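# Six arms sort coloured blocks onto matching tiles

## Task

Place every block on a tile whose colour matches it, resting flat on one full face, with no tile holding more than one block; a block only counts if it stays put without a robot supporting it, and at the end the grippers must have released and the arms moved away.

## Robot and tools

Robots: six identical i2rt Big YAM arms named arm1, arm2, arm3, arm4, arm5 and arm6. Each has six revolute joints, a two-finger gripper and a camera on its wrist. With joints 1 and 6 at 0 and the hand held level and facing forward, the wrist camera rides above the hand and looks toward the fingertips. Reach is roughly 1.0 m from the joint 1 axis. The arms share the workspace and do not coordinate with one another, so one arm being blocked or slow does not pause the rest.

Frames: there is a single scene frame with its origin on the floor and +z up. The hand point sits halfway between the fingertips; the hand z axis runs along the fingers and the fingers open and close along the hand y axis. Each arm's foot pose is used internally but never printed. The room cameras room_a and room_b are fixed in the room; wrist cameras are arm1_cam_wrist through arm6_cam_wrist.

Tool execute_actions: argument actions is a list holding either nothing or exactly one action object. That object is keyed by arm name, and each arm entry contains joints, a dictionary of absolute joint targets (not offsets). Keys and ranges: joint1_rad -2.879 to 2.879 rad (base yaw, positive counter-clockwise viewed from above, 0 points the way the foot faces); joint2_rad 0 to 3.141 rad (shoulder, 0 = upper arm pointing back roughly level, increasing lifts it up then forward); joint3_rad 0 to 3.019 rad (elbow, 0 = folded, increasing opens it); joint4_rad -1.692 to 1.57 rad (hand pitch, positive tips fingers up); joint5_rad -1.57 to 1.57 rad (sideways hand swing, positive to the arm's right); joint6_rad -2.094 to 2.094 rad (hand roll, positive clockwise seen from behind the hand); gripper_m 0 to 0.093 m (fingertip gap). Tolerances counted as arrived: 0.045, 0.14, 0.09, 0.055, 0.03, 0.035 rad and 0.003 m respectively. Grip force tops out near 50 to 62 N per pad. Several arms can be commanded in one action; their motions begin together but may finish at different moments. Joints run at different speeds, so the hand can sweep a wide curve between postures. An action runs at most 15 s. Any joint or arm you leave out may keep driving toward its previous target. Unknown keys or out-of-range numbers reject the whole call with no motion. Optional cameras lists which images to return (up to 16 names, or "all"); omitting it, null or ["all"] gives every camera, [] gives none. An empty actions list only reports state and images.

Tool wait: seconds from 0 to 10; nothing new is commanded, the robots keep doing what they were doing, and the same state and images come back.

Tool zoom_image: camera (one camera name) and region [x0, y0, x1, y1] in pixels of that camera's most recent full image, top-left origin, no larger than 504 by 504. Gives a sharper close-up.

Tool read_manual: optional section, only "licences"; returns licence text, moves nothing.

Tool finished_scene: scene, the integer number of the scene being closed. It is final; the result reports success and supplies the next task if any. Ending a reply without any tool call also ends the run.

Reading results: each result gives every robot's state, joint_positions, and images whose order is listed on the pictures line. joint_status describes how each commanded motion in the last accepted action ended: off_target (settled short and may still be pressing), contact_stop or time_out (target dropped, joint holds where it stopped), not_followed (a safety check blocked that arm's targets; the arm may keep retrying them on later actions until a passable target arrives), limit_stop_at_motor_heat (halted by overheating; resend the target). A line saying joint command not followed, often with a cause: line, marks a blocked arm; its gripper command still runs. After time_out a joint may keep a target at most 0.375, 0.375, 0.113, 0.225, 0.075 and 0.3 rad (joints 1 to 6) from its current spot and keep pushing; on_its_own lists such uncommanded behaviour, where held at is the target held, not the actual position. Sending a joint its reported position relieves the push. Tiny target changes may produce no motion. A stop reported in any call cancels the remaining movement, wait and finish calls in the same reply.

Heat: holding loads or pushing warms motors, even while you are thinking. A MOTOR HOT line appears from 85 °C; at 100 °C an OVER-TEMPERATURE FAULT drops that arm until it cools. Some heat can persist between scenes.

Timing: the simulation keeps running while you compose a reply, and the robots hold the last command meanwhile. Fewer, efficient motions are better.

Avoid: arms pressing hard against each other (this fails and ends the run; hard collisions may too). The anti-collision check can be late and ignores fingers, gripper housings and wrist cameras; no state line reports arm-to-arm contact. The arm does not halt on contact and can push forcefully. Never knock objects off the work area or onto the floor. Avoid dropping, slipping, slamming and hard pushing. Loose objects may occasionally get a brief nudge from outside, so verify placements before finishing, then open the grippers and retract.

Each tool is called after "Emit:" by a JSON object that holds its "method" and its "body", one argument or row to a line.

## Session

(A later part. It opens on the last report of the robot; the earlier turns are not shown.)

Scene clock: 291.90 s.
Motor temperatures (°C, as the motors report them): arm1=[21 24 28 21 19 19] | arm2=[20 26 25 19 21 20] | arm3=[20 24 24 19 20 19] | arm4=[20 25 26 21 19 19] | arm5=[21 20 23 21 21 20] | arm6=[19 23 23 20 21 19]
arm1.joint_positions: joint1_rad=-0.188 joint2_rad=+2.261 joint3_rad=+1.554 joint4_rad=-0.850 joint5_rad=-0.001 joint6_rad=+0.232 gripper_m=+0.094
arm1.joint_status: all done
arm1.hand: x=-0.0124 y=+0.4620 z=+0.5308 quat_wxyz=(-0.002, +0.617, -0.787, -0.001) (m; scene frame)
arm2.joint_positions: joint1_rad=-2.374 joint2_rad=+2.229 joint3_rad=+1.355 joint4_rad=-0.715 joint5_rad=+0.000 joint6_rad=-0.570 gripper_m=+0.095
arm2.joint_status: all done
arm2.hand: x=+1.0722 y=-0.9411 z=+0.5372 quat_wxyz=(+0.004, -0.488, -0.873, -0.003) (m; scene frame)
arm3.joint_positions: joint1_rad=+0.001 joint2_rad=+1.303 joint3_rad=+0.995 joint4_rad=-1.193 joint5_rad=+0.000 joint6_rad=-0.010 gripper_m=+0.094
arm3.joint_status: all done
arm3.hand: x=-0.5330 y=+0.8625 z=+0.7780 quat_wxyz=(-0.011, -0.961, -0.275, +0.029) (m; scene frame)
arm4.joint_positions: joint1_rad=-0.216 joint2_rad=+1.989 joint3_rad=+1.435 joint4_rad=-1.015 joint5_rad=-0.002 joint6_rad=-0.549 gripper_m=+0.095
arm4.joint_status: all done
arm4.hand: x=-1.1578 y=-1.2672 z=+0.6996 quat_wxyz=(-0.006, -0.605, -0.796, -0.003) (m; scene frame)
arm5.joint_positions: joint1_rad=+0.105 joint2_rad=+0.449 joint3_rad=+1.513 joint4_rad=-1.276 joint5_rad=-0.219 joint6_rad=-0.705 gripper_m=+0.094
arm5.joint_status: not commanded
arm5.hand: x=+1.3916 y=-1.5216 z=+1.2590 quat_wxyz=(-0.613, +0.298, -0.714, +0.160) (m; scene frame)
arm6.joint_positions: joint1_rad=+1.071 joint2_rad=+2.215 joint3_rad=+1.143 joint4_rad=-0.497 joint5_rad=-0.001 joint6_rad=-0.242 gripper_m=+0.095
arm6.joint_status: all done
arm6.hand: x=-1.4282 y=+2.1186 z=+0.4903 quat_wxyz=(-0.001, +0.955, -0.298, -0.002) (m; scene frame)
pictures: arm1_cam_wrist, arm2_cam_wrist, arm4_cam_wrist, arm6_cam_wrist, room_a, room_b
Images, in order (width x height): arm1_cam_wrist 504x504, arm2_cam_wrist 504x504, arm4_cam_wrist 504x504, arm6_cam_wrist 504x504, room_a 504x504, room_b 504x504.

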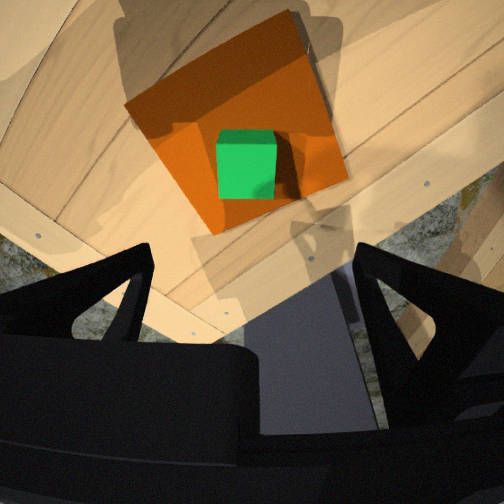

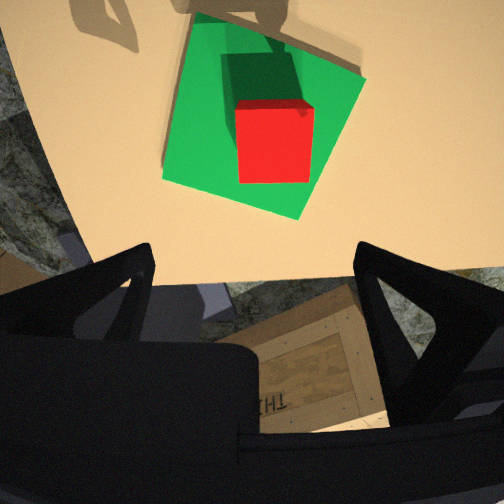

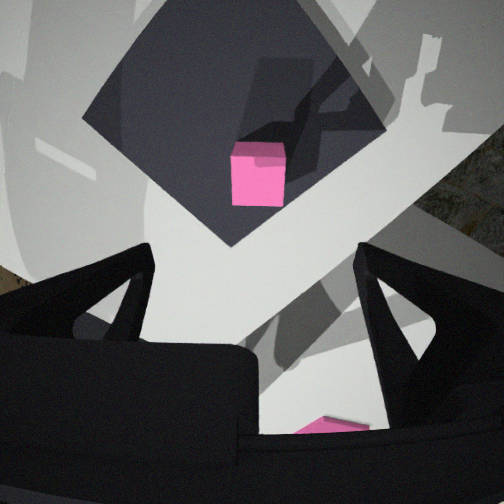

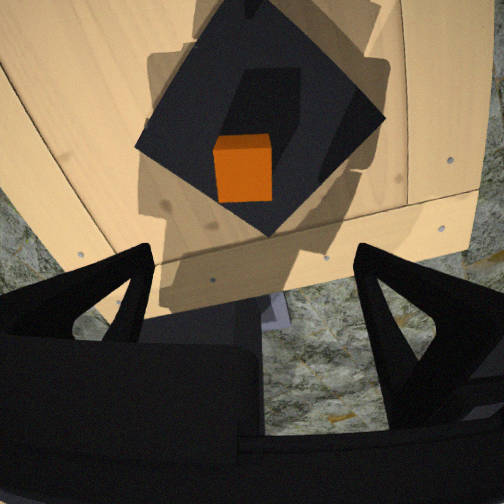

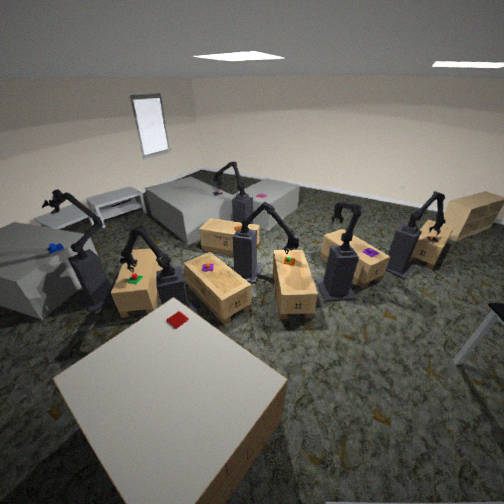

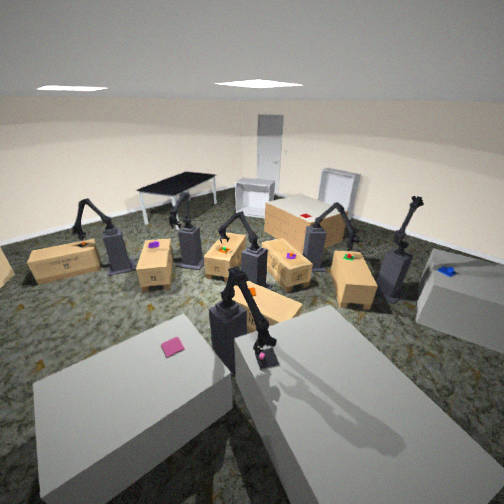

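Emit:
{"method": "execute_actions", "body": {
  "actions": [
    {"arm1": {"joints": {"joint2_rad": 2.436, "joint3_rad": 1.64, "joint4_rad": -0.729}}, "arm2": {"joints": {"joint2_rad": 2.405, "joint3_rad": 1.512, "joint4_rad": -0.62}}, "arm4": {"joints": {"joint1_rad": -0.195, "joint2_rad": 2.087, "joint3_rad": 1.461, "joint4_rad": -0.916}}, "arm6": {"joints": {"joint1_rad": 1.095, "joint2_rad": 2.326, "joint3_rad": 1.247, "joint4_rad": -0.452, "joint6_rad": -0.28}}}
  ],
  "cameras": ["arm1_cam_wrist", "arm2_cam_wrist", "arm4_cam_wrist", "arm6_cam_wrist", "room_a", "room_b"]
}}

Scene clock: 413.33 s.
Motor temperatures (°C, as the motors report them): arm1=[21 27 27 21 19 19] | arm2=[20 29 25 19 21 20] | arm3=[20 22 24 19 20 19] | arm4=[20 26 27 21 19 19] | arm5=[21 20 24 21 21 20] | arm6=[19 25 22 20 21 19]
arm1.joint_positions: joint1_rad=-0.188 joint2_rad=+2.445 joint3_rad=+1.625 joint4_rad=-0.735 joint5_rad=-0.001 joint6_rad=+0.232 gripper_m=+0.094
arm1.joint_status: all done
arm1.hand: x=-0.0121 y=+0.4719 z=+0.4412 quat_wxyz=(-0.002, +0.617, -0.787, -0.001) (m; scene frame)
arm2.joint_positions: joint1_rad=-2.374 joint2_rad=+2.405 joint3_rad=+1.492 joint4_rad=-0.627 joint5_rad=+0.000 joint6_rad=-0.571 gripper_m=+0.095
arm2.joint_status: all done
arm2.hand: x=+1.0712 y=-0.9826 z=+0.4741 quat_wxyz=(-0.008, -0.488, -0.873, +0.018) (m; scene frame)
arm3.joint_positions: joint1_rad=+0.001 joint2_rad=+1.303 joint3_rad=+0.995 joint4_rad=-1.193 joint5_rad=+0.000 joint6_rad=-0.010 gripper_m=+0.094
arm3.joint_status: not commanded
arm3.hand: x=-0.5330 y=+0.8625 z=+0.7780 quat_wxyz=(-0.011, -0.961, -0.275, +0.029) (m; scene frame)
arm4.joint_positions: joint1_rad=-0.207 joint2_rad=+2.081 joint3_rad=+1.435 joint4_rad=-0.931 joint5_rad=-0.002 joint6_rad=-0.549 gripper_m=+0.095
arm4.joint_status: all done
arm4.hand: x=-1.1540 y=-1.2749 z=+0.6495 quat_wxyz=(-0.005, -0.602, -0.799, -0.007) (m; scene frame)
arm5.joint_positions: joint1_rad=+0.105 joint2_rad=+0.449 joint3_rad=+1.513 joint4_rad=-1.276 joint5_rad=-0.219 joint6_rad=-0.705 gripper_m=+0.094
arm5.joint_status: not commanded
arm5.hand: x=+1.3916 y=-1.5216 z=+1.2590 quat_wxyz=(-0.613, +0.298, -0.714, +0.160) (m; scene frame)
arm6.joint_positions: joint1_rad=+1.089 joint2_rad=+2.315 joint3_rad=+1.237 joint4_rad=-0.462 joint5_rad=-0.001 joint6_rad=-0.273 gripper_m=+0.095
arm6.joint_status: all done
arm6.hand: x=-1.4549 y=+2.1349 z=+0.4602 quat_wxyz=(-0.009, +0.961, -0.275, -0.014) (m; scene frame)
pictures: arm1_cam_wrist, arm2_cam_wrist, arm4_cam_wrist, arm6_cam_wrist, room_a, room_b
Images, in order (width x height): arm1_cam_wrist 504x504, arm2_cam_wrist 504x504, arm4_cam_wrist 504x504, arm6_cam_wrist 504x504, room_a 504x504, room_b 504x504.

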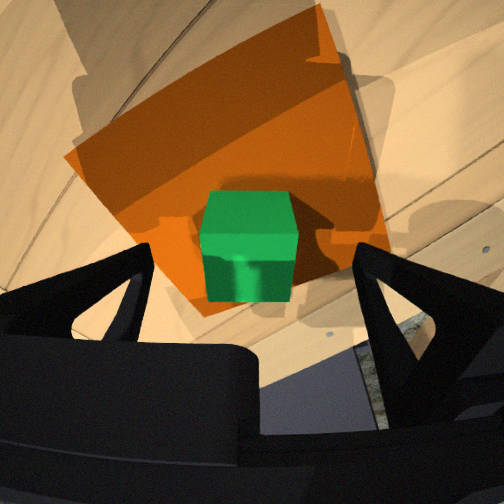

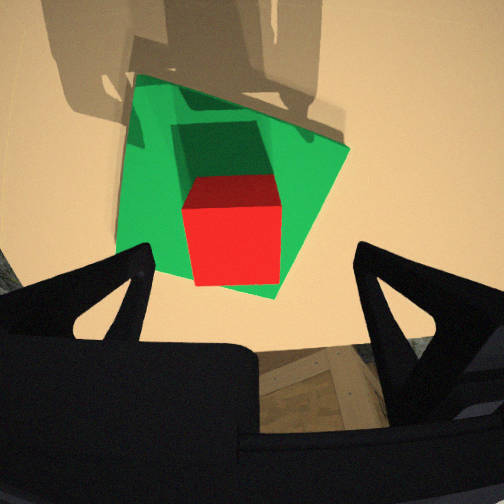

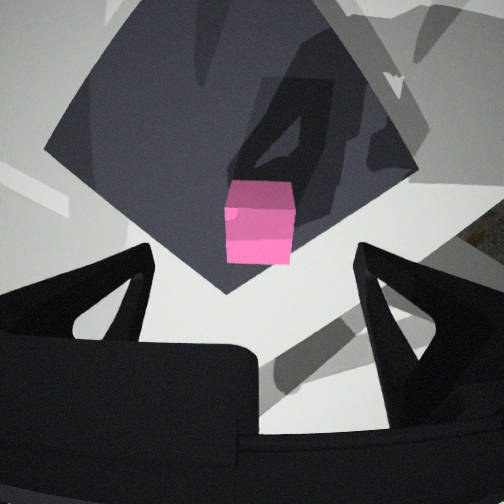

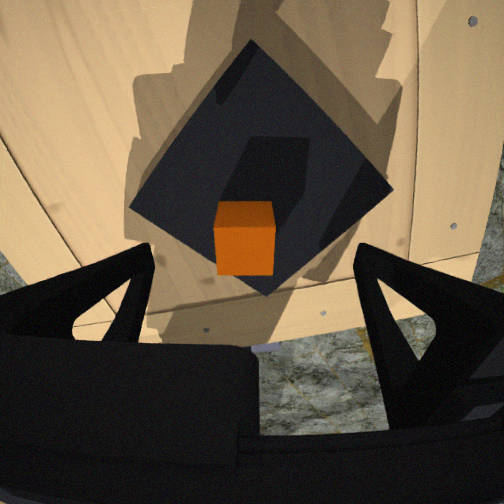

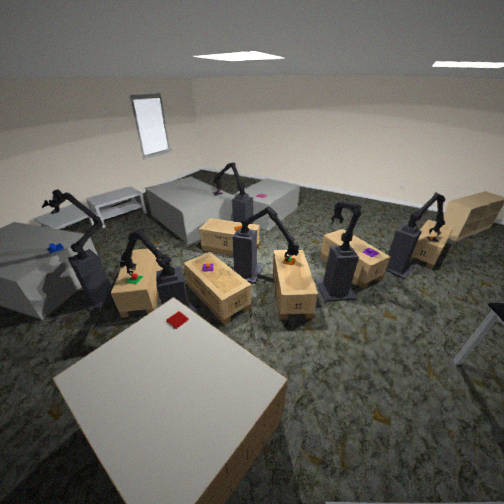

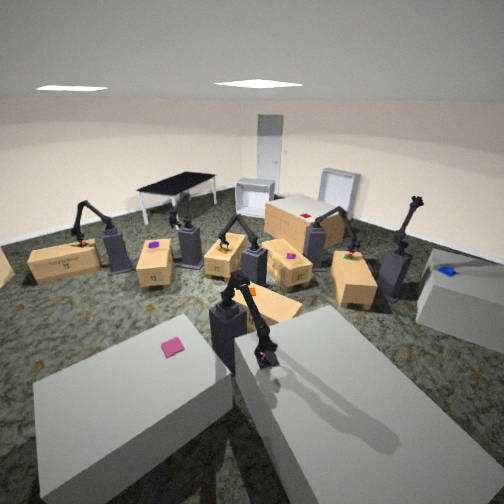

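Emit:
{"method": "zoom_image", "body": {
  "camera": "arm1_cam_wrist",
  "region": [128, 140, 380, 340]
}}

Emit:
{"method": "zoom_image", "body": {
  "camera": "arm2_cam_wrist",
  "region": [128, 140, 380, 340]
}}

Emit:
{"method": "zoom_image", "body": {
  "camera": "arm4_cam_wrist",
  "region": [128, 140, 380, 340]
}}

Emit:
{"method": "zoom_image", "body": {
  "camera": "arm6_cam_wrist",
  "region": [128, 140, 380, 340]
}}

Region (128, 140, 380, 340) of arm1_cam_wrist's 504x504 image, scaled by 2.000, with more detail than that image has; it fills the top 400 rows of this view, and the rest is white.

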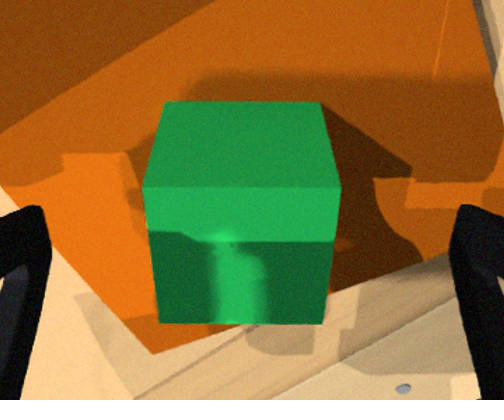

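Region (128, 140, 380, 340) of arm2_cam_wrist's 504x504 image, scaled by 2.000, with more detail than that image has; it fills the top 400 rows of this view, and the rest is white.

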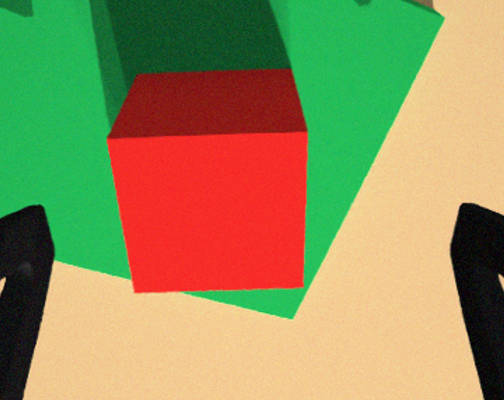

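Region (128, 140, 380, 340) of arm4_cam_wrist's 504x504 image, scaled by 2.000, with more detail than that image has; it fills the top 400 rows of this view, and the rest is white.

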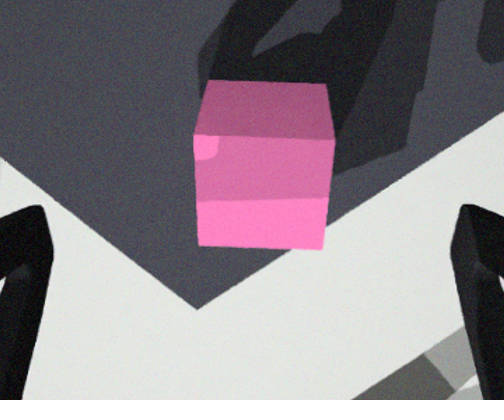

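Region (128, 140, 380, 340) of arm6_cam_wrist's 504x504 image, scaled by 2.000, with more detail than that image has; it fills the top 400 rows of this view, and the rest is white.

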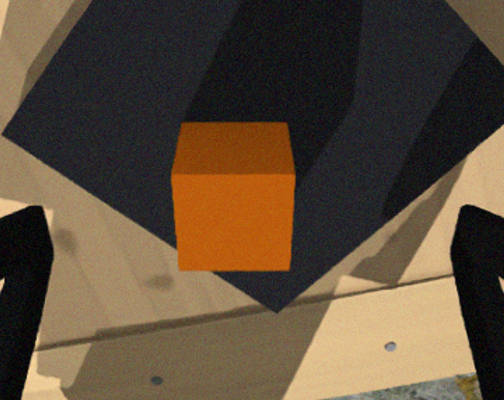

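Emit:
{"method": "execute_actions", "body": {
  "actions": [
    {"arm1": {"joints": {"joint2_rad": 2.463, "joint3_rad": 1.64, "joint4_rad": -0.704}}, "arm2": {"joints": {"joint2_rad": 2.49, "joint3_rad": 1.541, "joint4_rad": -0.592}}, "arm4": {"joints": {"joint2_rad": 2.14, "joint3_rad": 1.445, "joint4_rad": -0.853}}, "arm6": {"joints": {"joint2_rad": 2.405, "joint3_rad": 1.25, "joint4_rad": -0.40}}}
  ],
  "cameras": ["arm1_cam_wrist", "arm2_cam_wrist", "arm4_cam_wrist", "arm6_cam_wrist"]
}}

Scene clock: 486.27 s.
Motor temperatures (°C, as the motors report them): arm1=[21 28 27 21 19 19] | arm2=[20 29 26 19 21 20] | arm3=[20 21 24 19 20 19] | arm4=[20 27 29 21 19 19] | arm5=[21 20 24 21 21 20] | arm6=[19 25 22 20 21 19]
arm1.joint_positions: joint1_rad=-0.188 joint2_rad=+2.445 joint3_rad=+1.625 joint4_rad=-0.715 joint5_rad=-0.001 joint6_rad=+0.232 gripper_m=+0.094
arm1.joint_status: all done
arm1.hand: x=-0.0120 y=+0.4769 z=+0.4413 quat_wxyz=(-0.009, +0.617, -0.787, -0.009) (m; scene frame)
arm2.joint_positions: joint1_rad=-2.374 joint2_rad=+2.483 joint3_rad=+1.513 joint4_rad=-0.604 joint5_rad=+0.000 joint6_rad=-0.571 gripper_m=+0.095
arm2.joint_status: all done
arm2.hand: x=+1.0713 y=-0.9721 z=+0.4354 quat_wxyz=(+0.000, -0.488, -0.873, +0.004) (m; scene frame)
arm3.joint_positions: joint1_rad=+0.001 joint2_rad=+1.303 joint3_rad=+0.995 joint4_rad=-1.193 joint5_rad=+0.000 joint6_rad=-0.010 gripper_m=+0.094
arm3.joint_status: not commanded
arm3.hand: x=-0.5330 y=+0.8625 z=+0.7780 quat_wxyz=(-0.011, -0.961, -0.275, +0.029) (m; scene frame)
arm4.joint_positions: joint1_rad=-0.207 joint2_rad=+2.120 joint3_rad=+1.435 joint4_rad=-0.868 joint5_rad=-0.002 joint6_rad=-0.549 gripper_m=+0.095
arm4.joint_status: all done
arm4.hand: x=-1.1558 y=-1.2826 z=+0.6281 quat_wxyz=(-0.009, -0.602, -0.799, +0.004) (m; scene frame)
arm5.joint_positions: joint1_rad=+0.105 joint2_rad=+0.449 joint3_rad=+1.513 joint4_rad=-1.276 joint5_rad=-0.219 joint6_rad=-0.705 gripper_m=+0.094
arm5.joint_status: not commanded
arm5.hand: x=+1.3916 y=-1.5216 z=+1.2590 quat_wxyz=(-0.613, +0.298, -0.714, +0.160) (m; scene frame)
arm6.joint_positions: joint1_rad=+1.089 joint2_rad=+2.400 joint3_rad=+1.239 joint4_rad=-0.416 joint5_rad=-0.001 joint6_rad=-0.273 gripper_m=+0.095
arm6.joint_status: all done
arm6.hand: x=-1.4421 y=+2.1210 z=+0.4192 quat_wxyz=(+0.001, +0.961, -0.275, +0.001) (m; scene frame)
pictures: arm1_cam_wrist, arm2_cam_wrist, arm4_cam_wrist, arm6_cam_wrist
Images, in order (width x height): arm1_cam_wrist 504x504, arm2_cam_wrist 504x504, arm4_cam_wrist 504x504, arm6_cam_wrist 504x504.

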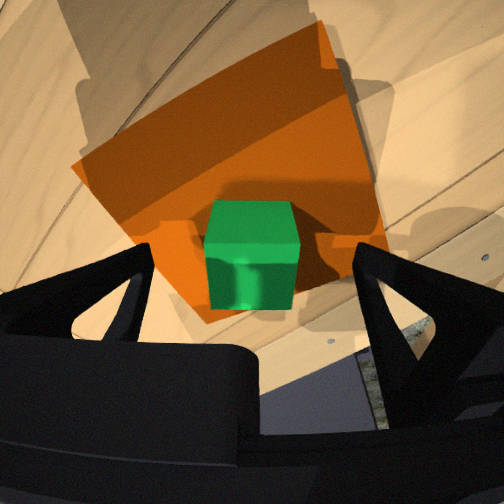

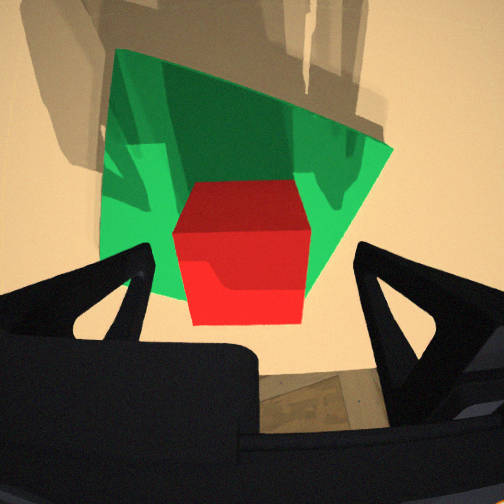

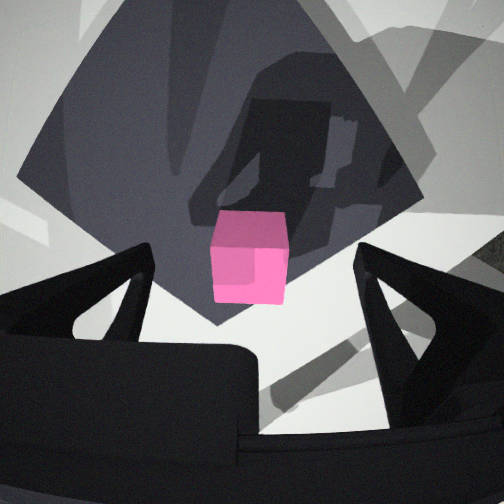

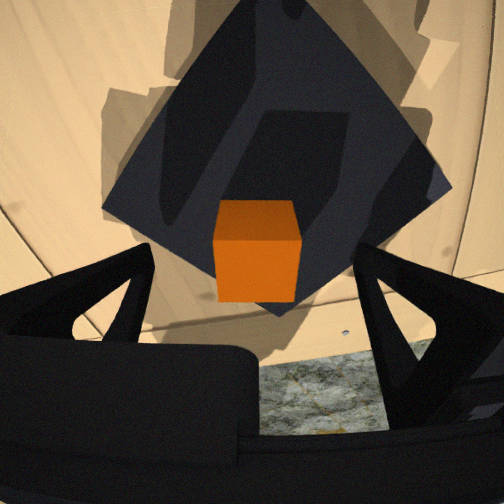

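Emit:
{"method": "execute_actions", "body": {
  "actions": [
    {"arm1": {"joints": {"joint2_rad": 2.485}}, "arm2": {"joints": {"gripper_m": 0.035}}, "arm4": {"joints": {"joint2_rad": 2.158}}, "arm6": {"joints": {"gripper_m": 0.02}}}
  ],
  "cameras": ["arm1_cam_wrist", "arm2_cam_wrist", "arm4_cam_wrist", "arm6_cam_wrist"]
}}

Scene clock: 496.17 s.
Motor temperatures (°C, as the motors report them): arm1=[21 28 27 21 19 19] | arm2=[20 29 26 19 21 20] | arm3=[20 21 25 19 20 19] | arm4=[20 27 28 21 19 19] | arm5=[21 20 24 21 21 20] | arm6=[19 25 22 20 21 19]
arm1.joint_positions: joint1_rad=-0.188 joint2_rad=+2.468 joint3_rad=+1.625 joint4_rad=-0.714 joint5_rad=-0.001 joint6_rad=+0.232 gripper_m=+0.094
arm1.joint_status: all done
arm1.hand: x=-0.0121 y=+0.4691 z=+0.4276 quat_wxyz=(-0.002, +0.617, -0.787, +0.000) (m; scene frame)
arm2.joint_positions: joint1_rad=-2.374 joint2_rad=+2.483 joint3_rad=+1.513 joint4_rad=-0.604 joint5_rad=+0.000 joint6_rad=-0.571 gripper_m=+0.048
arm2.joint_status: gripper_m off_target (ended at +0.048, target +0.035)
arm2.hand: x=+1.0714 y=-0.9721 z=+0.4354 quat_wxyz=(+0.000, -0.488, -0.873, +0.003) (m; scene frame)
arm3.joint_positions: joint1_rad=+0.001 joint2_rad=+1.303 joint3_rad=+0.995 joint4_rad=-1.193 joint5_rad=+0.000 joint6_rad=-0.010 gripper_m=+0.094
arm3.joint_status: not commanded
arm3.hand: x=-0.5330 y=+0.8625 z=+0.7780 quat_wxyz=(-0.011, -0.961, -0.275, +0.029) (m; scene frame)
arm4.joint_positions: joint1_rad=-0.207 joint2_rad=+2.130 joint3_rad=+1.435 joint4_rad=-0.868 joint5_rad=-0.002 joint6_rad=-0.549 gripper_m=+0.095
arm4.joint_status: all done
arm4.hand: x=-1.1552 y=-1.2807 z=+0.6226 quat_wxyz=(-0.007, -0.602, -0.799, +0.000) (m; scene frame)
arm5.joint_positions: joint1_rad=+0.105 joint2_rad=+0.449 joint3_rad=+1.513 joint4_rad=-1.276 joint5_rad=-0.219 joint6_rad=-0.705 gripper_m=+0.094
arm5.joint_status: not commanded
arm5.hand: x=+1.3916 y=-1.5216 z=+1.2590 quat_wxyz=(-0.613, +0.298, -0.714, +0.160) (m; scene frame)
arm6.joint_positions: joint1_rad=+1.089 joint2_rad=+2.400 joint3_rad=+1.239 joint4_rad=-0.416 joint5_rad=-0.001 joint6_rad=-0.273 gripper_m=+0.032
arm6.joint_status: gripper_m off_target (ended at +0.032, target +0.020)
arm6.hand: x=-1.4420 y=+2.1210 z=+0.4192 quat_wxyz=(+0.001, +0.962, -0.275, +0.001) (m; scene frame)
pictures: arm1_cam_wrist, arm2_cam_wrist, arm4_cam_wrist, arm6_cam_wrist
Images, in order (width x height): arm1_cam_wrist 504x504, arm2_cam_wrist 504x504, arm4_cam_wrist 504x504, arm6_cam_wrist 504x504.

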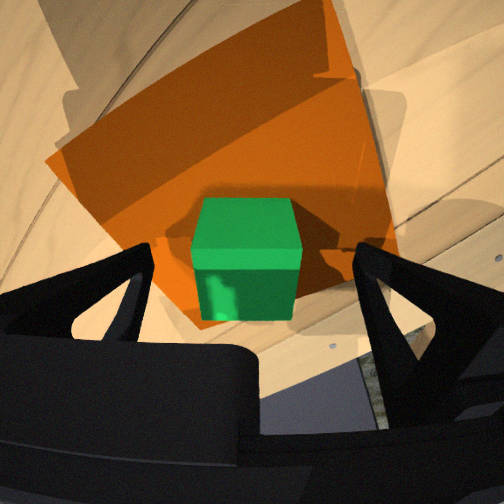

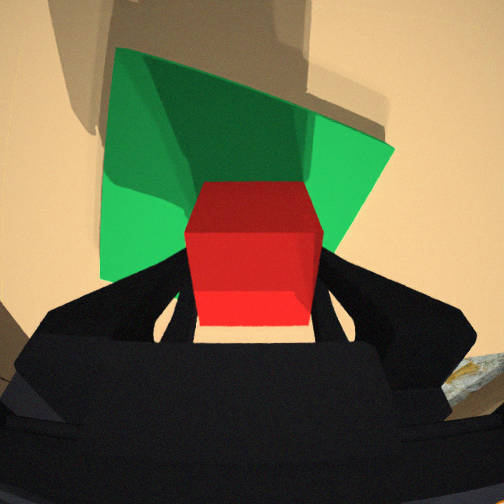

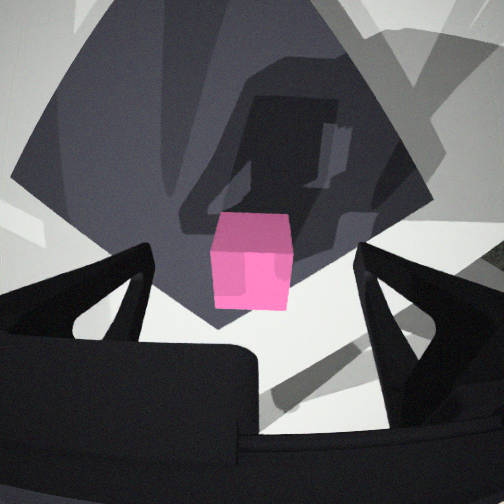

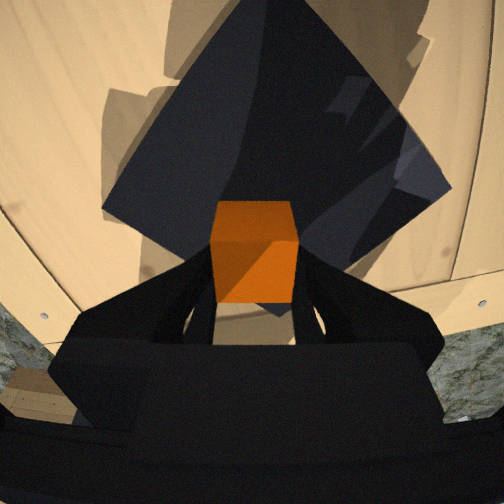

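Emit:
{"method": "execute_actions", "body": {
  "actions": [
    {"arm1": {"joints": {"gripper_m": 0.027}}, "arm2": {"joints": {"joint2_rad": 2.40}}, "arm4": {"joints": {"joint2_rad": 2.175}}, "arm6": {"joints": {"joint2_rad": 2.31}}}
  ],
  "cameras": ["arm1_cam_wrist", "arm2_cam_wrist", "arm4_cam_wrist", "arm6_cam_wrist"]
}}

Scene clock: 521.33 s.
Motor temperatures (°C, as the motors report them): arm1=[21 28 27 21 19 19] | arm2=[20 30 26 19 21 20] | arm3=[20 21 25 19 20 19] | arm4=[20 27 28 21 19 19] | arm5=[21 20 24 21 21 20] | arm6=[19 25 22 20 21 19]
arm1.joint_positions: joint1_rad=-0.188 joint2_rad=+2.468 joint3_rad=+1.625 joint4_rad=-0.714 joint5_rad=-0.001 joint6_rad=+0.232 gripper_m=+0.037
arm1.joint_status: gripper_m off_target (ended at +0.037, target +0.027)
arm1.hand: x=-0.0121 y=+0.4691 z=+0.4276 quat_wxyz=(-0.002, +0.617, -0.787, +0.000) (m; scene frame)
arm2.joint_positions: joint1_rad=-2.374 joint2_rad=+2.439 joint3_rad=+1.513 joint4_rad=-0.604 joint5_rad=+0.000 joint6_rad=-0.571 gripper_m=+0.048
arm2.joint_status: all done
arm2.hand: x=+1.0712 y=-0.9880 z=+0.4601 quat_wxyz=(-0.010, -0.487, -0.873, +0.023) (m; scene frame)
arm3.joint_positions: joint1_rad=+0.001 joint2_rad=+1.303 joint3_rad=+0.995 joint4_rad=-1.193 joint5_rad=+0.000 joint6_rad=-0.010 gripper_m=+0.094
arm3.joint_status: not commanded
arm3.hand: x=-0.5330 y=+0.8625 z=+0.7780 quat_wxyz=(-0.011, -0.961, -0.275, +0.029) (m; scene frame)
arm4.joint_positions: joint1_rad=-0.207 joint2_rad=+2.150 joint3_rad=+1.435 joint4_rad=-0.868 joint5_rad=-0.002 joint6_rad=-0.549 gripper_m=+0.095
arm4.joint_status: all done
arm4.hand: x=-1.1539 y=-1.2766 z=+0.6115 quat_wxyz=(-0.004, -0.601, -0.799, -0.010) (m; scene frame)
arm5.joint_positions: joint1_rad=+0.105 joint2_rad=+0.449 joint3_rad=+1.513 joint4_rad=-1.276 joint5_rad=-0.219 joint6_rad=-0.705 gripper_m=+0.094
arm5.joint_status: not commanded
arm5.hand: x=+1.3916 y=-1.5216 z=+1.2590 quat_wxyz=(-0.613, +0.298, -0.714, +0.160) (m; scene frame)
arm6.joint_positions: joint1_rad=+1.089 joint2_rad=+2.309 joint3_rad=+1.239 joint4_rad=-0.416 joint5_rad=-0.001 joint6_rad=-0.273 gripper_m=+0.032
arm6.joint_status: all done
arm6.hand: x=-1.4645 y=+2.1455 z=+0.4638 quat_wxyz=(-0.023, +0.961, -0.274, -0.037) (m; scene frame)
pictures: arm1_cam_wrist, arm2_cam_wrist, arm4_cam_wrist, arm6_cam_wrist
Images, in order (width x height): arm1_cam_wrist 504x504, arm2_cam_wrist 504x504, arm4_cam_wrist 504x504, arm6_cam_wrist 504x504.

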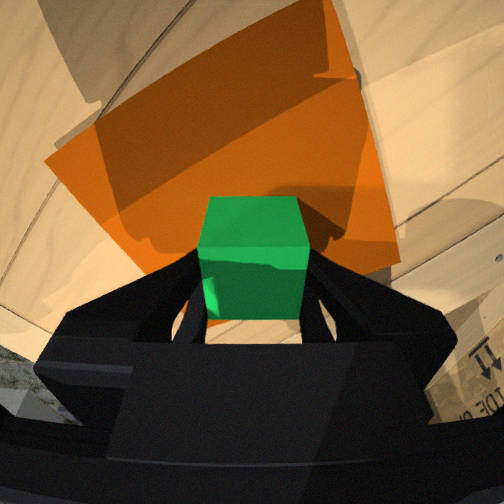

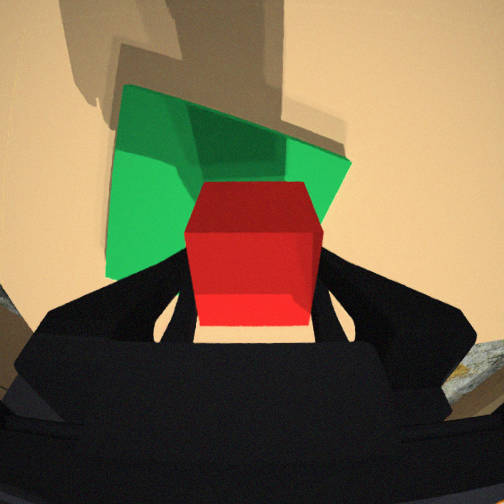

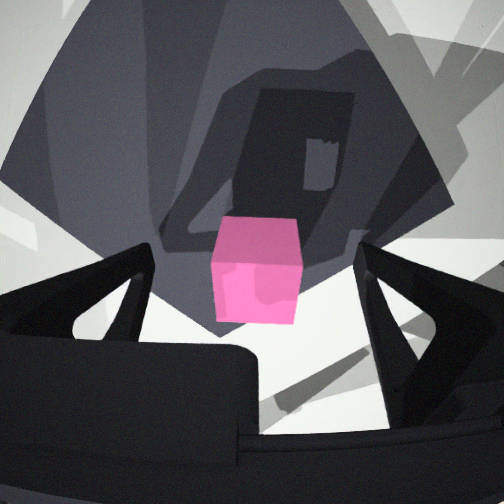

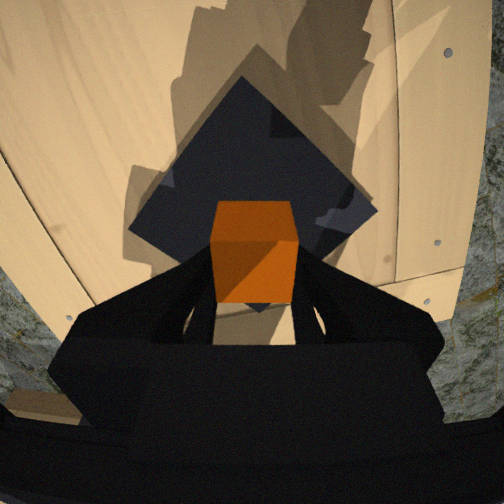

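Emit:
{"method": "execute_actions", "body": {
  "actions": [
    {"arm1": {"joints": {"joint1_rad": -2.06, "joint2_rad": 1.985, "joint3_rad": 1.485, "joint4_rad": -1.06, "joint6_rad": 0.0}}, "arm2": {"joints": {"joint1_rad": 0.045, "joint2_rad": 1.86, "joint3_rad": 1.80, "joint4_rad": -1.485, "joint6_rad": 0.0}}, "arm4": {"joints": {"joint2_rad": 2.155, "gripper_m": 0.021}}, "arm6": {"joints": {"joint1_rad": -2.257, "joint2_rad": 2.21, "joint3_rad": 1.60, "joint4_rad": -0.95, "joint6_rad": 0.0}}}
  ]
}}

Scene clock: 576.03 s.
Motor temperatures (°C, as the motors report them): arm1=[21 29 27 21 19 19] | arm2=[20 31 26 19 21 20] | arm3=[20 21 25 19 20 19] | arm4=[20 27 28 21 19 19] | arm5=[21 20 24 21 21 20] | arm6=[19 25 22 20 21 19]
arm1.joint_positions: joint1_rad=-2.067 joint2_rad=+1.991 joint3_rad=+1.490 joint4_rad=-1.050 joint5_rad=+0.000 joint6_rad=+0.008 gripper_m=+0.037
arm1.joint_status: all done
arm1.hand: x=+0.5299 y=-0.3267 z=+0.6748 quat_wxyz=(-0.012, -0.162, -0.987, +0.007) (m; scene frame)
arm2.joint_positions: joint1_rad=+0.055 joint2_rad=+1.879 joint3_rad=+1.793 joint4_rad=-1.472 joint5_rad=-0.002 joint6_rad=-0.009 gripper_m=+0.048
arm2.joint_status: all done
arm2.hand: x=+1.4763 y=+0.0446 z=+0.8690 quat_wxyz=(-0.002, +0.411, -0.912, +0.000) (m; scene frame)
arm3.joint_positions: joint1_rad=+0.001 joint2_rad=+1.303 joint3_rad=+0.995 joint4_rad=-1.193 joint5_rad=+0.000 joint6_rad=-0.010 gripper_m=+0.094
arm3.joint_status: not commanded
arm3.hand: x=-0.5330 y=+0.8625 z=+0.7780 quat_wxyz=(-0.011, -0.961, -0.275, +0.029) (m; scene frame)
arm4.joint_positions: joint1_rad=-0.207 joint2_rad=+2.150 joint3_rad=+1.435 joint4_rad=-0.868 joint5_rad=-0.002 joint6_rad=-0.550 gripper_m=+0.032
arm4.joint_status: gripper_m off_target (ended at +0.032, target +0.021); the others done
arm4.hand: x=-1.1539 y=-1.2766 z=+0.6115 quat_wxyz=(-0.004, -0.601, -0.799, -0.010) (m; scene frame)
arm5.joint_positions: joint1_rad=+0.105 joint2_rad=+0.449 joint3_rad=+1.513 joint4_rad=-1.276 joint5_rad=-0.219 joint6_rad=-0.705 gripper_m=+0.094
arm5.joint_status: not commanded
arm5.hand: x=+1.3916 y=-1.5216 z=+1.2590 quat_wxyz=(-0.613, +0.298, -0.714, +0.160) (m; scene frame)
arm6.joint_positions: joint1_rad=-2.261 joint2_rad=+2.196 joint3_rad=+1.598 joint4_rad=-0.934 joint5_rad=+0.002 joint6_rad=-0.006 gripper_m=+0.031
arm6.joint_status: all done
arm6.hand: x=-0.7901 y=+1.2156 z=+0.6125 quat_wxyz=(-0.015, -0.494, -0.870, +0.009) (m; scene frame)
pictures: arm1_cam_wrist, arm2_cam_wrist, arm3_cam_wrist, arm4_cam_wrist, arm5_cam_wrist, arm6_cam_wrist, room_a, room_b
Images, in order (width x height): arm1_cam_wrist 504x504, arm2_cam_wrist 504x504, arm3_cam_wrist 504x504, arm4_cam_wrist 504x504, arm5_cam_wrist 504x504, arm6_cam_wrist 504x504, room_a 504x504, room_b 504x504.

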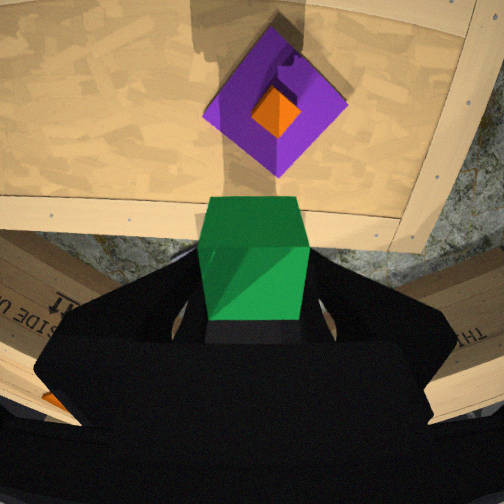

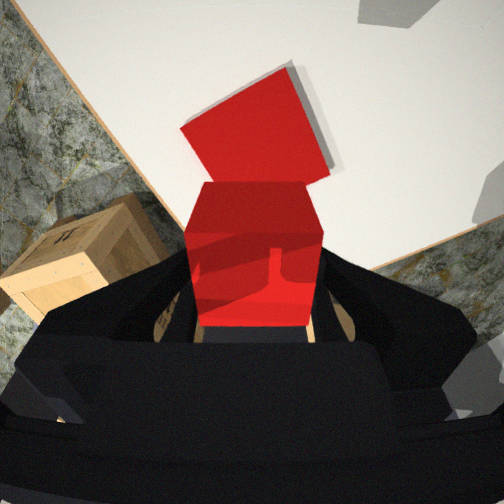

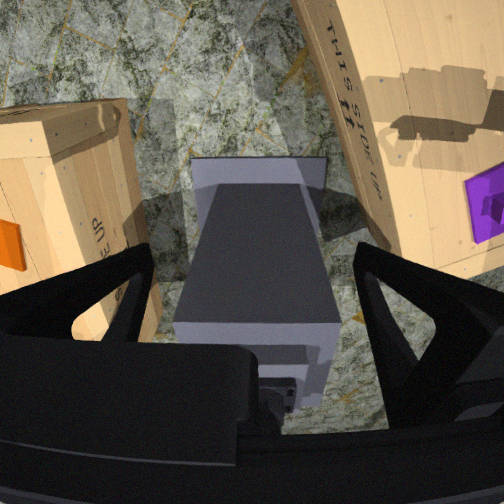

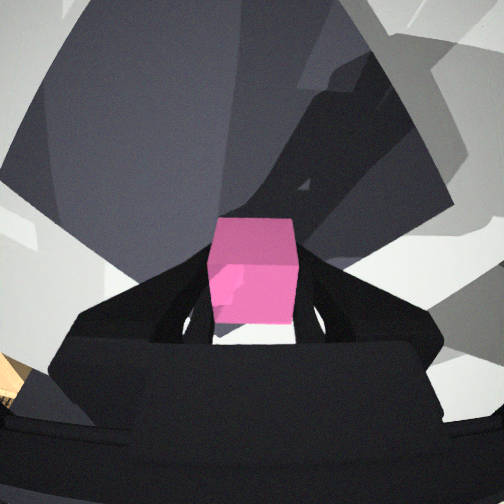

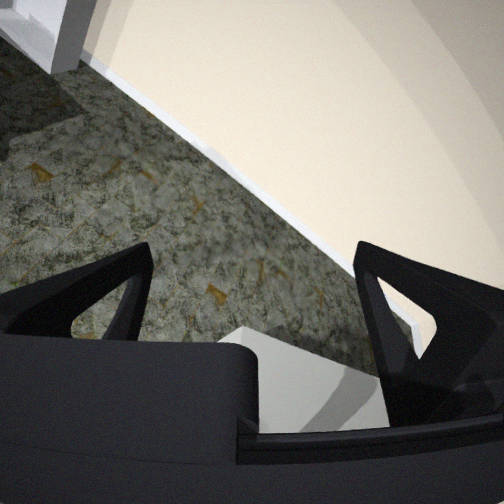

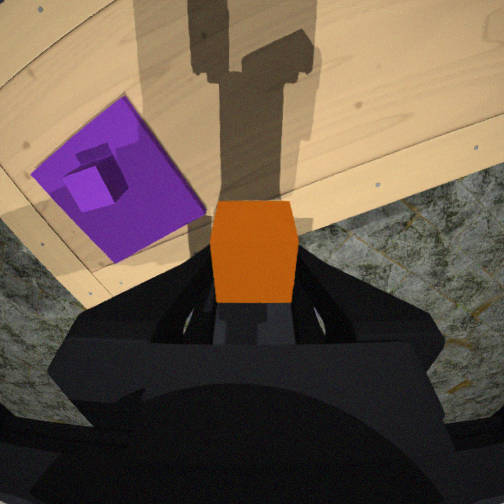

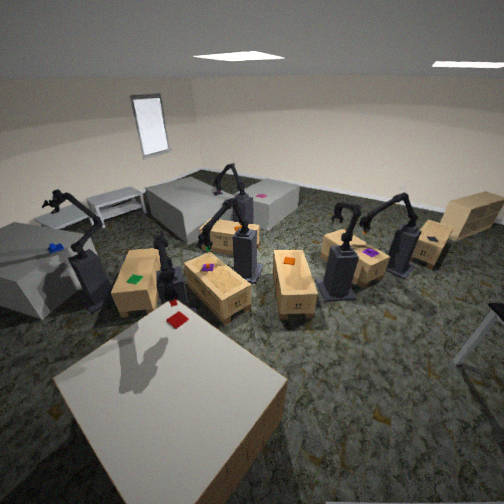

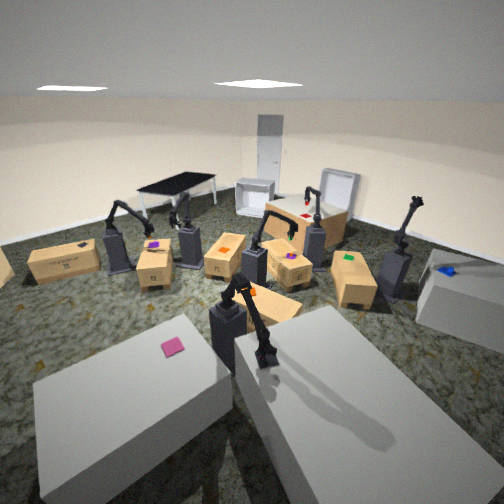

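Emit:
{"method": "execute_actions", "body": {
  "actions": []
}}

Scene clock: 592.90 s.
Motor temperatures (°C, as the motors report them): arm1=[21 28 28 21 19 19] | arm2=[20 31 27 19 21 20] | arm3=[20 21 25 19 20 19] | arm4=[20 27 28 21 19 19] | arm5=[21 20 24 21 21 20] | arm6=[19 26 23 20 21 19]
arm1.joint_positions: joint1_rad=-2.067 joint2_rad=+1.991 joint3_rad=+1.490 joint4_rad=-1.050 joint5_rad=+0.000 joint6_rad=+0.008 gripper_m=+0.037
arm1.joint_status: all done
arm1.hand: x=+0.5299 y=-0.3267 z=+0.6748 quat_wxyz=(-0.012, -0.162, -0.987, +0.007) (m; scene frame)
arm2.joint_positions: joint1_rad=+0.055 joint2_rad=+1.879 joint3_rad=+1.793 joint4_rad=-1.472 joint5_rad=-0.002 joint6_rad=-0.009 gripper_m=+0.048
arm2.joint_status: all done
arm2.hand: x=+1.4763 y=+0.0446 z=+0.8690 quat_wxyz=(-0.002, +0.411, -0.912, +0.000) (m; scene frame)
arm3.joint_positions: joint1_rad=+0.001 joint2_rad=+1.303 joint3_rad=+0.995 joint4_rad=-1.193 joint5_rad=+0.000 joint6_rad=-0.010 gripper_m=+0.094
arm3.joint_status: not commanded
arm3.hand: x=-0.5330 y=+0.8625 z=+0.7780 quat_wxyz=(-0.011, -0.961, -0.275, +0.029) (m; scene frame)
arm4.joint_positions: joint1_rad=-0.207 joint2_rad=+2.150 joint3_rad=+1.435 joint4_rad=-0.868 joint5_rad=-0.002 joint6_rad=-0.550 gripper_m=+0.032
arm4.joint_status: gripper_m off_target (ended at +0.032, target +0.021); the others done
arm4.hand: x=-1.1539 y=-1.2766 z=+0.6115 quat_wxyz=(-0.004, -0.601, -0.799, -0.010) (m; scene frame)
arm5.joint_positions: joint1_rad=+0.105 joint2_rad=+0.449 joint3_rad=+1.513 joint4_rad=-1.276 joint5_rad=-0.219 joint6_rad=-0.705 gripper_m=+0.094
arm5.joint_status: not commanded
arm5.hand: x=+1.3916 y=-1.5216 z=+1.2590 quat_wxyz=(-0.613, +0.298, -0.714, +0.160) (m; scene frame)
arm6.joint_positions: joint1_rad=-2.261 joint2_rad=+2.196 joint3_rad=+1.598 joint4_rad=-0.934 joint5_rad=+0.002 joint6_rad=-0.006 gripper_m=+0.031
arm6.joint_status: all done
arm6.hand: x=-0.7901 y=+1.2156 z=+0.6125 quat_wxyz=(-0.015, -0.494, -0.870, +0.009) (m; scene frame)
pictures: arm1_cam_wrist, arm2_cam_wrist, arm3_cam_wrist, arm4_cam_wrist, arm5_cam_wrist, arm6_cam_wrist, room_a, room_b
Images, in order (width x height): arm1_cam_wrist 504x504, arm2_cam_wrist 504x504, arm3_cam_wrist 504x504, arm4_cam_wrist 504x504, arm5_cam_wrist 504x504, arm6_cam_wrist 504x504, room_a 504x504, room_b 504x504.

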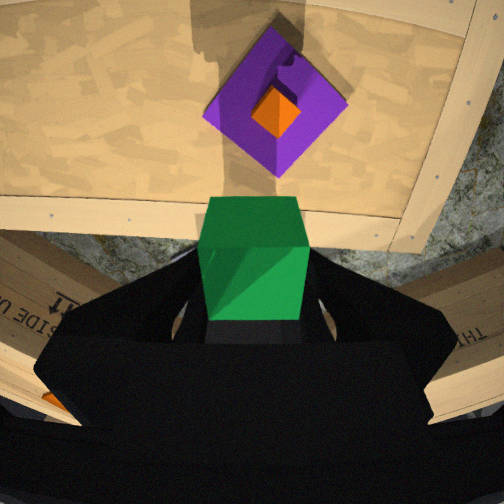

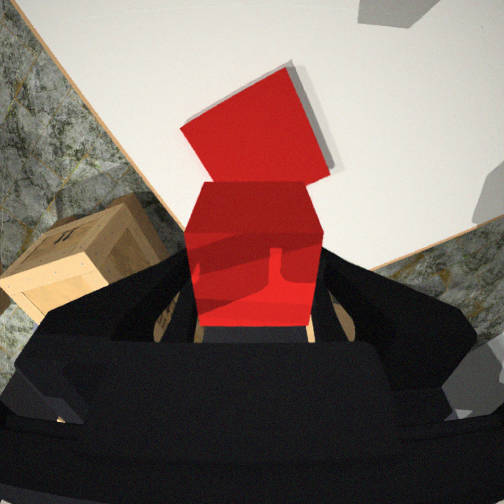

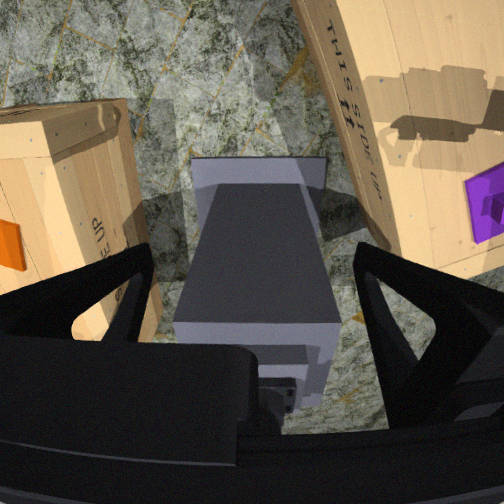

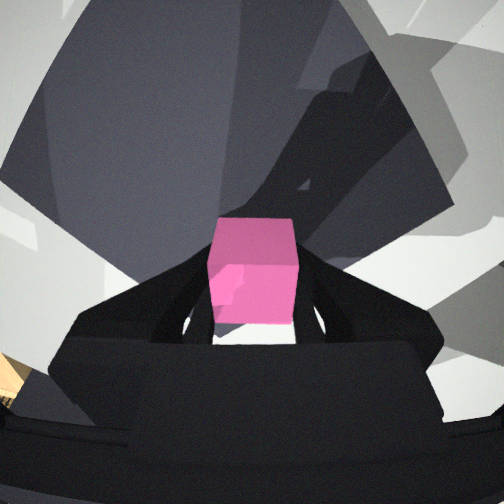

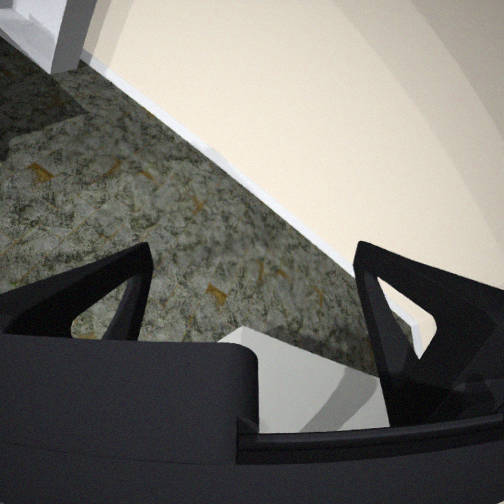

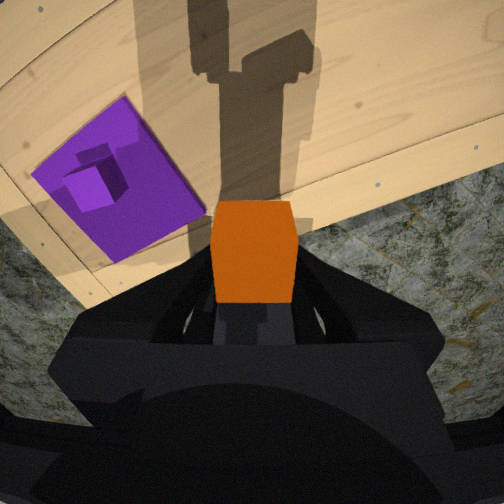

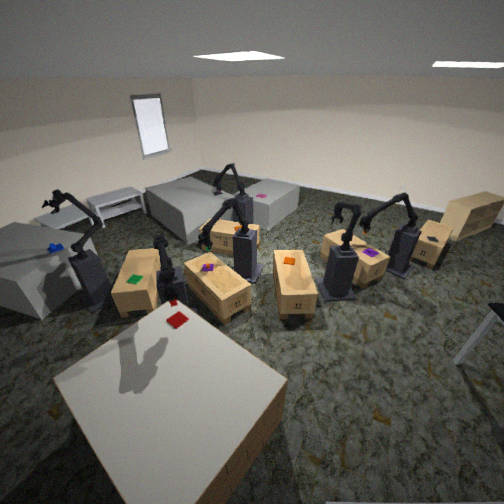

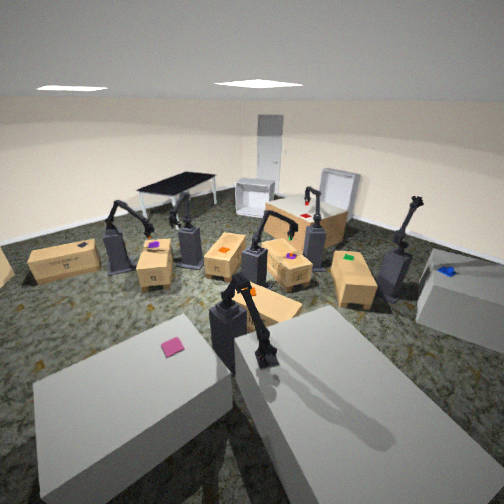

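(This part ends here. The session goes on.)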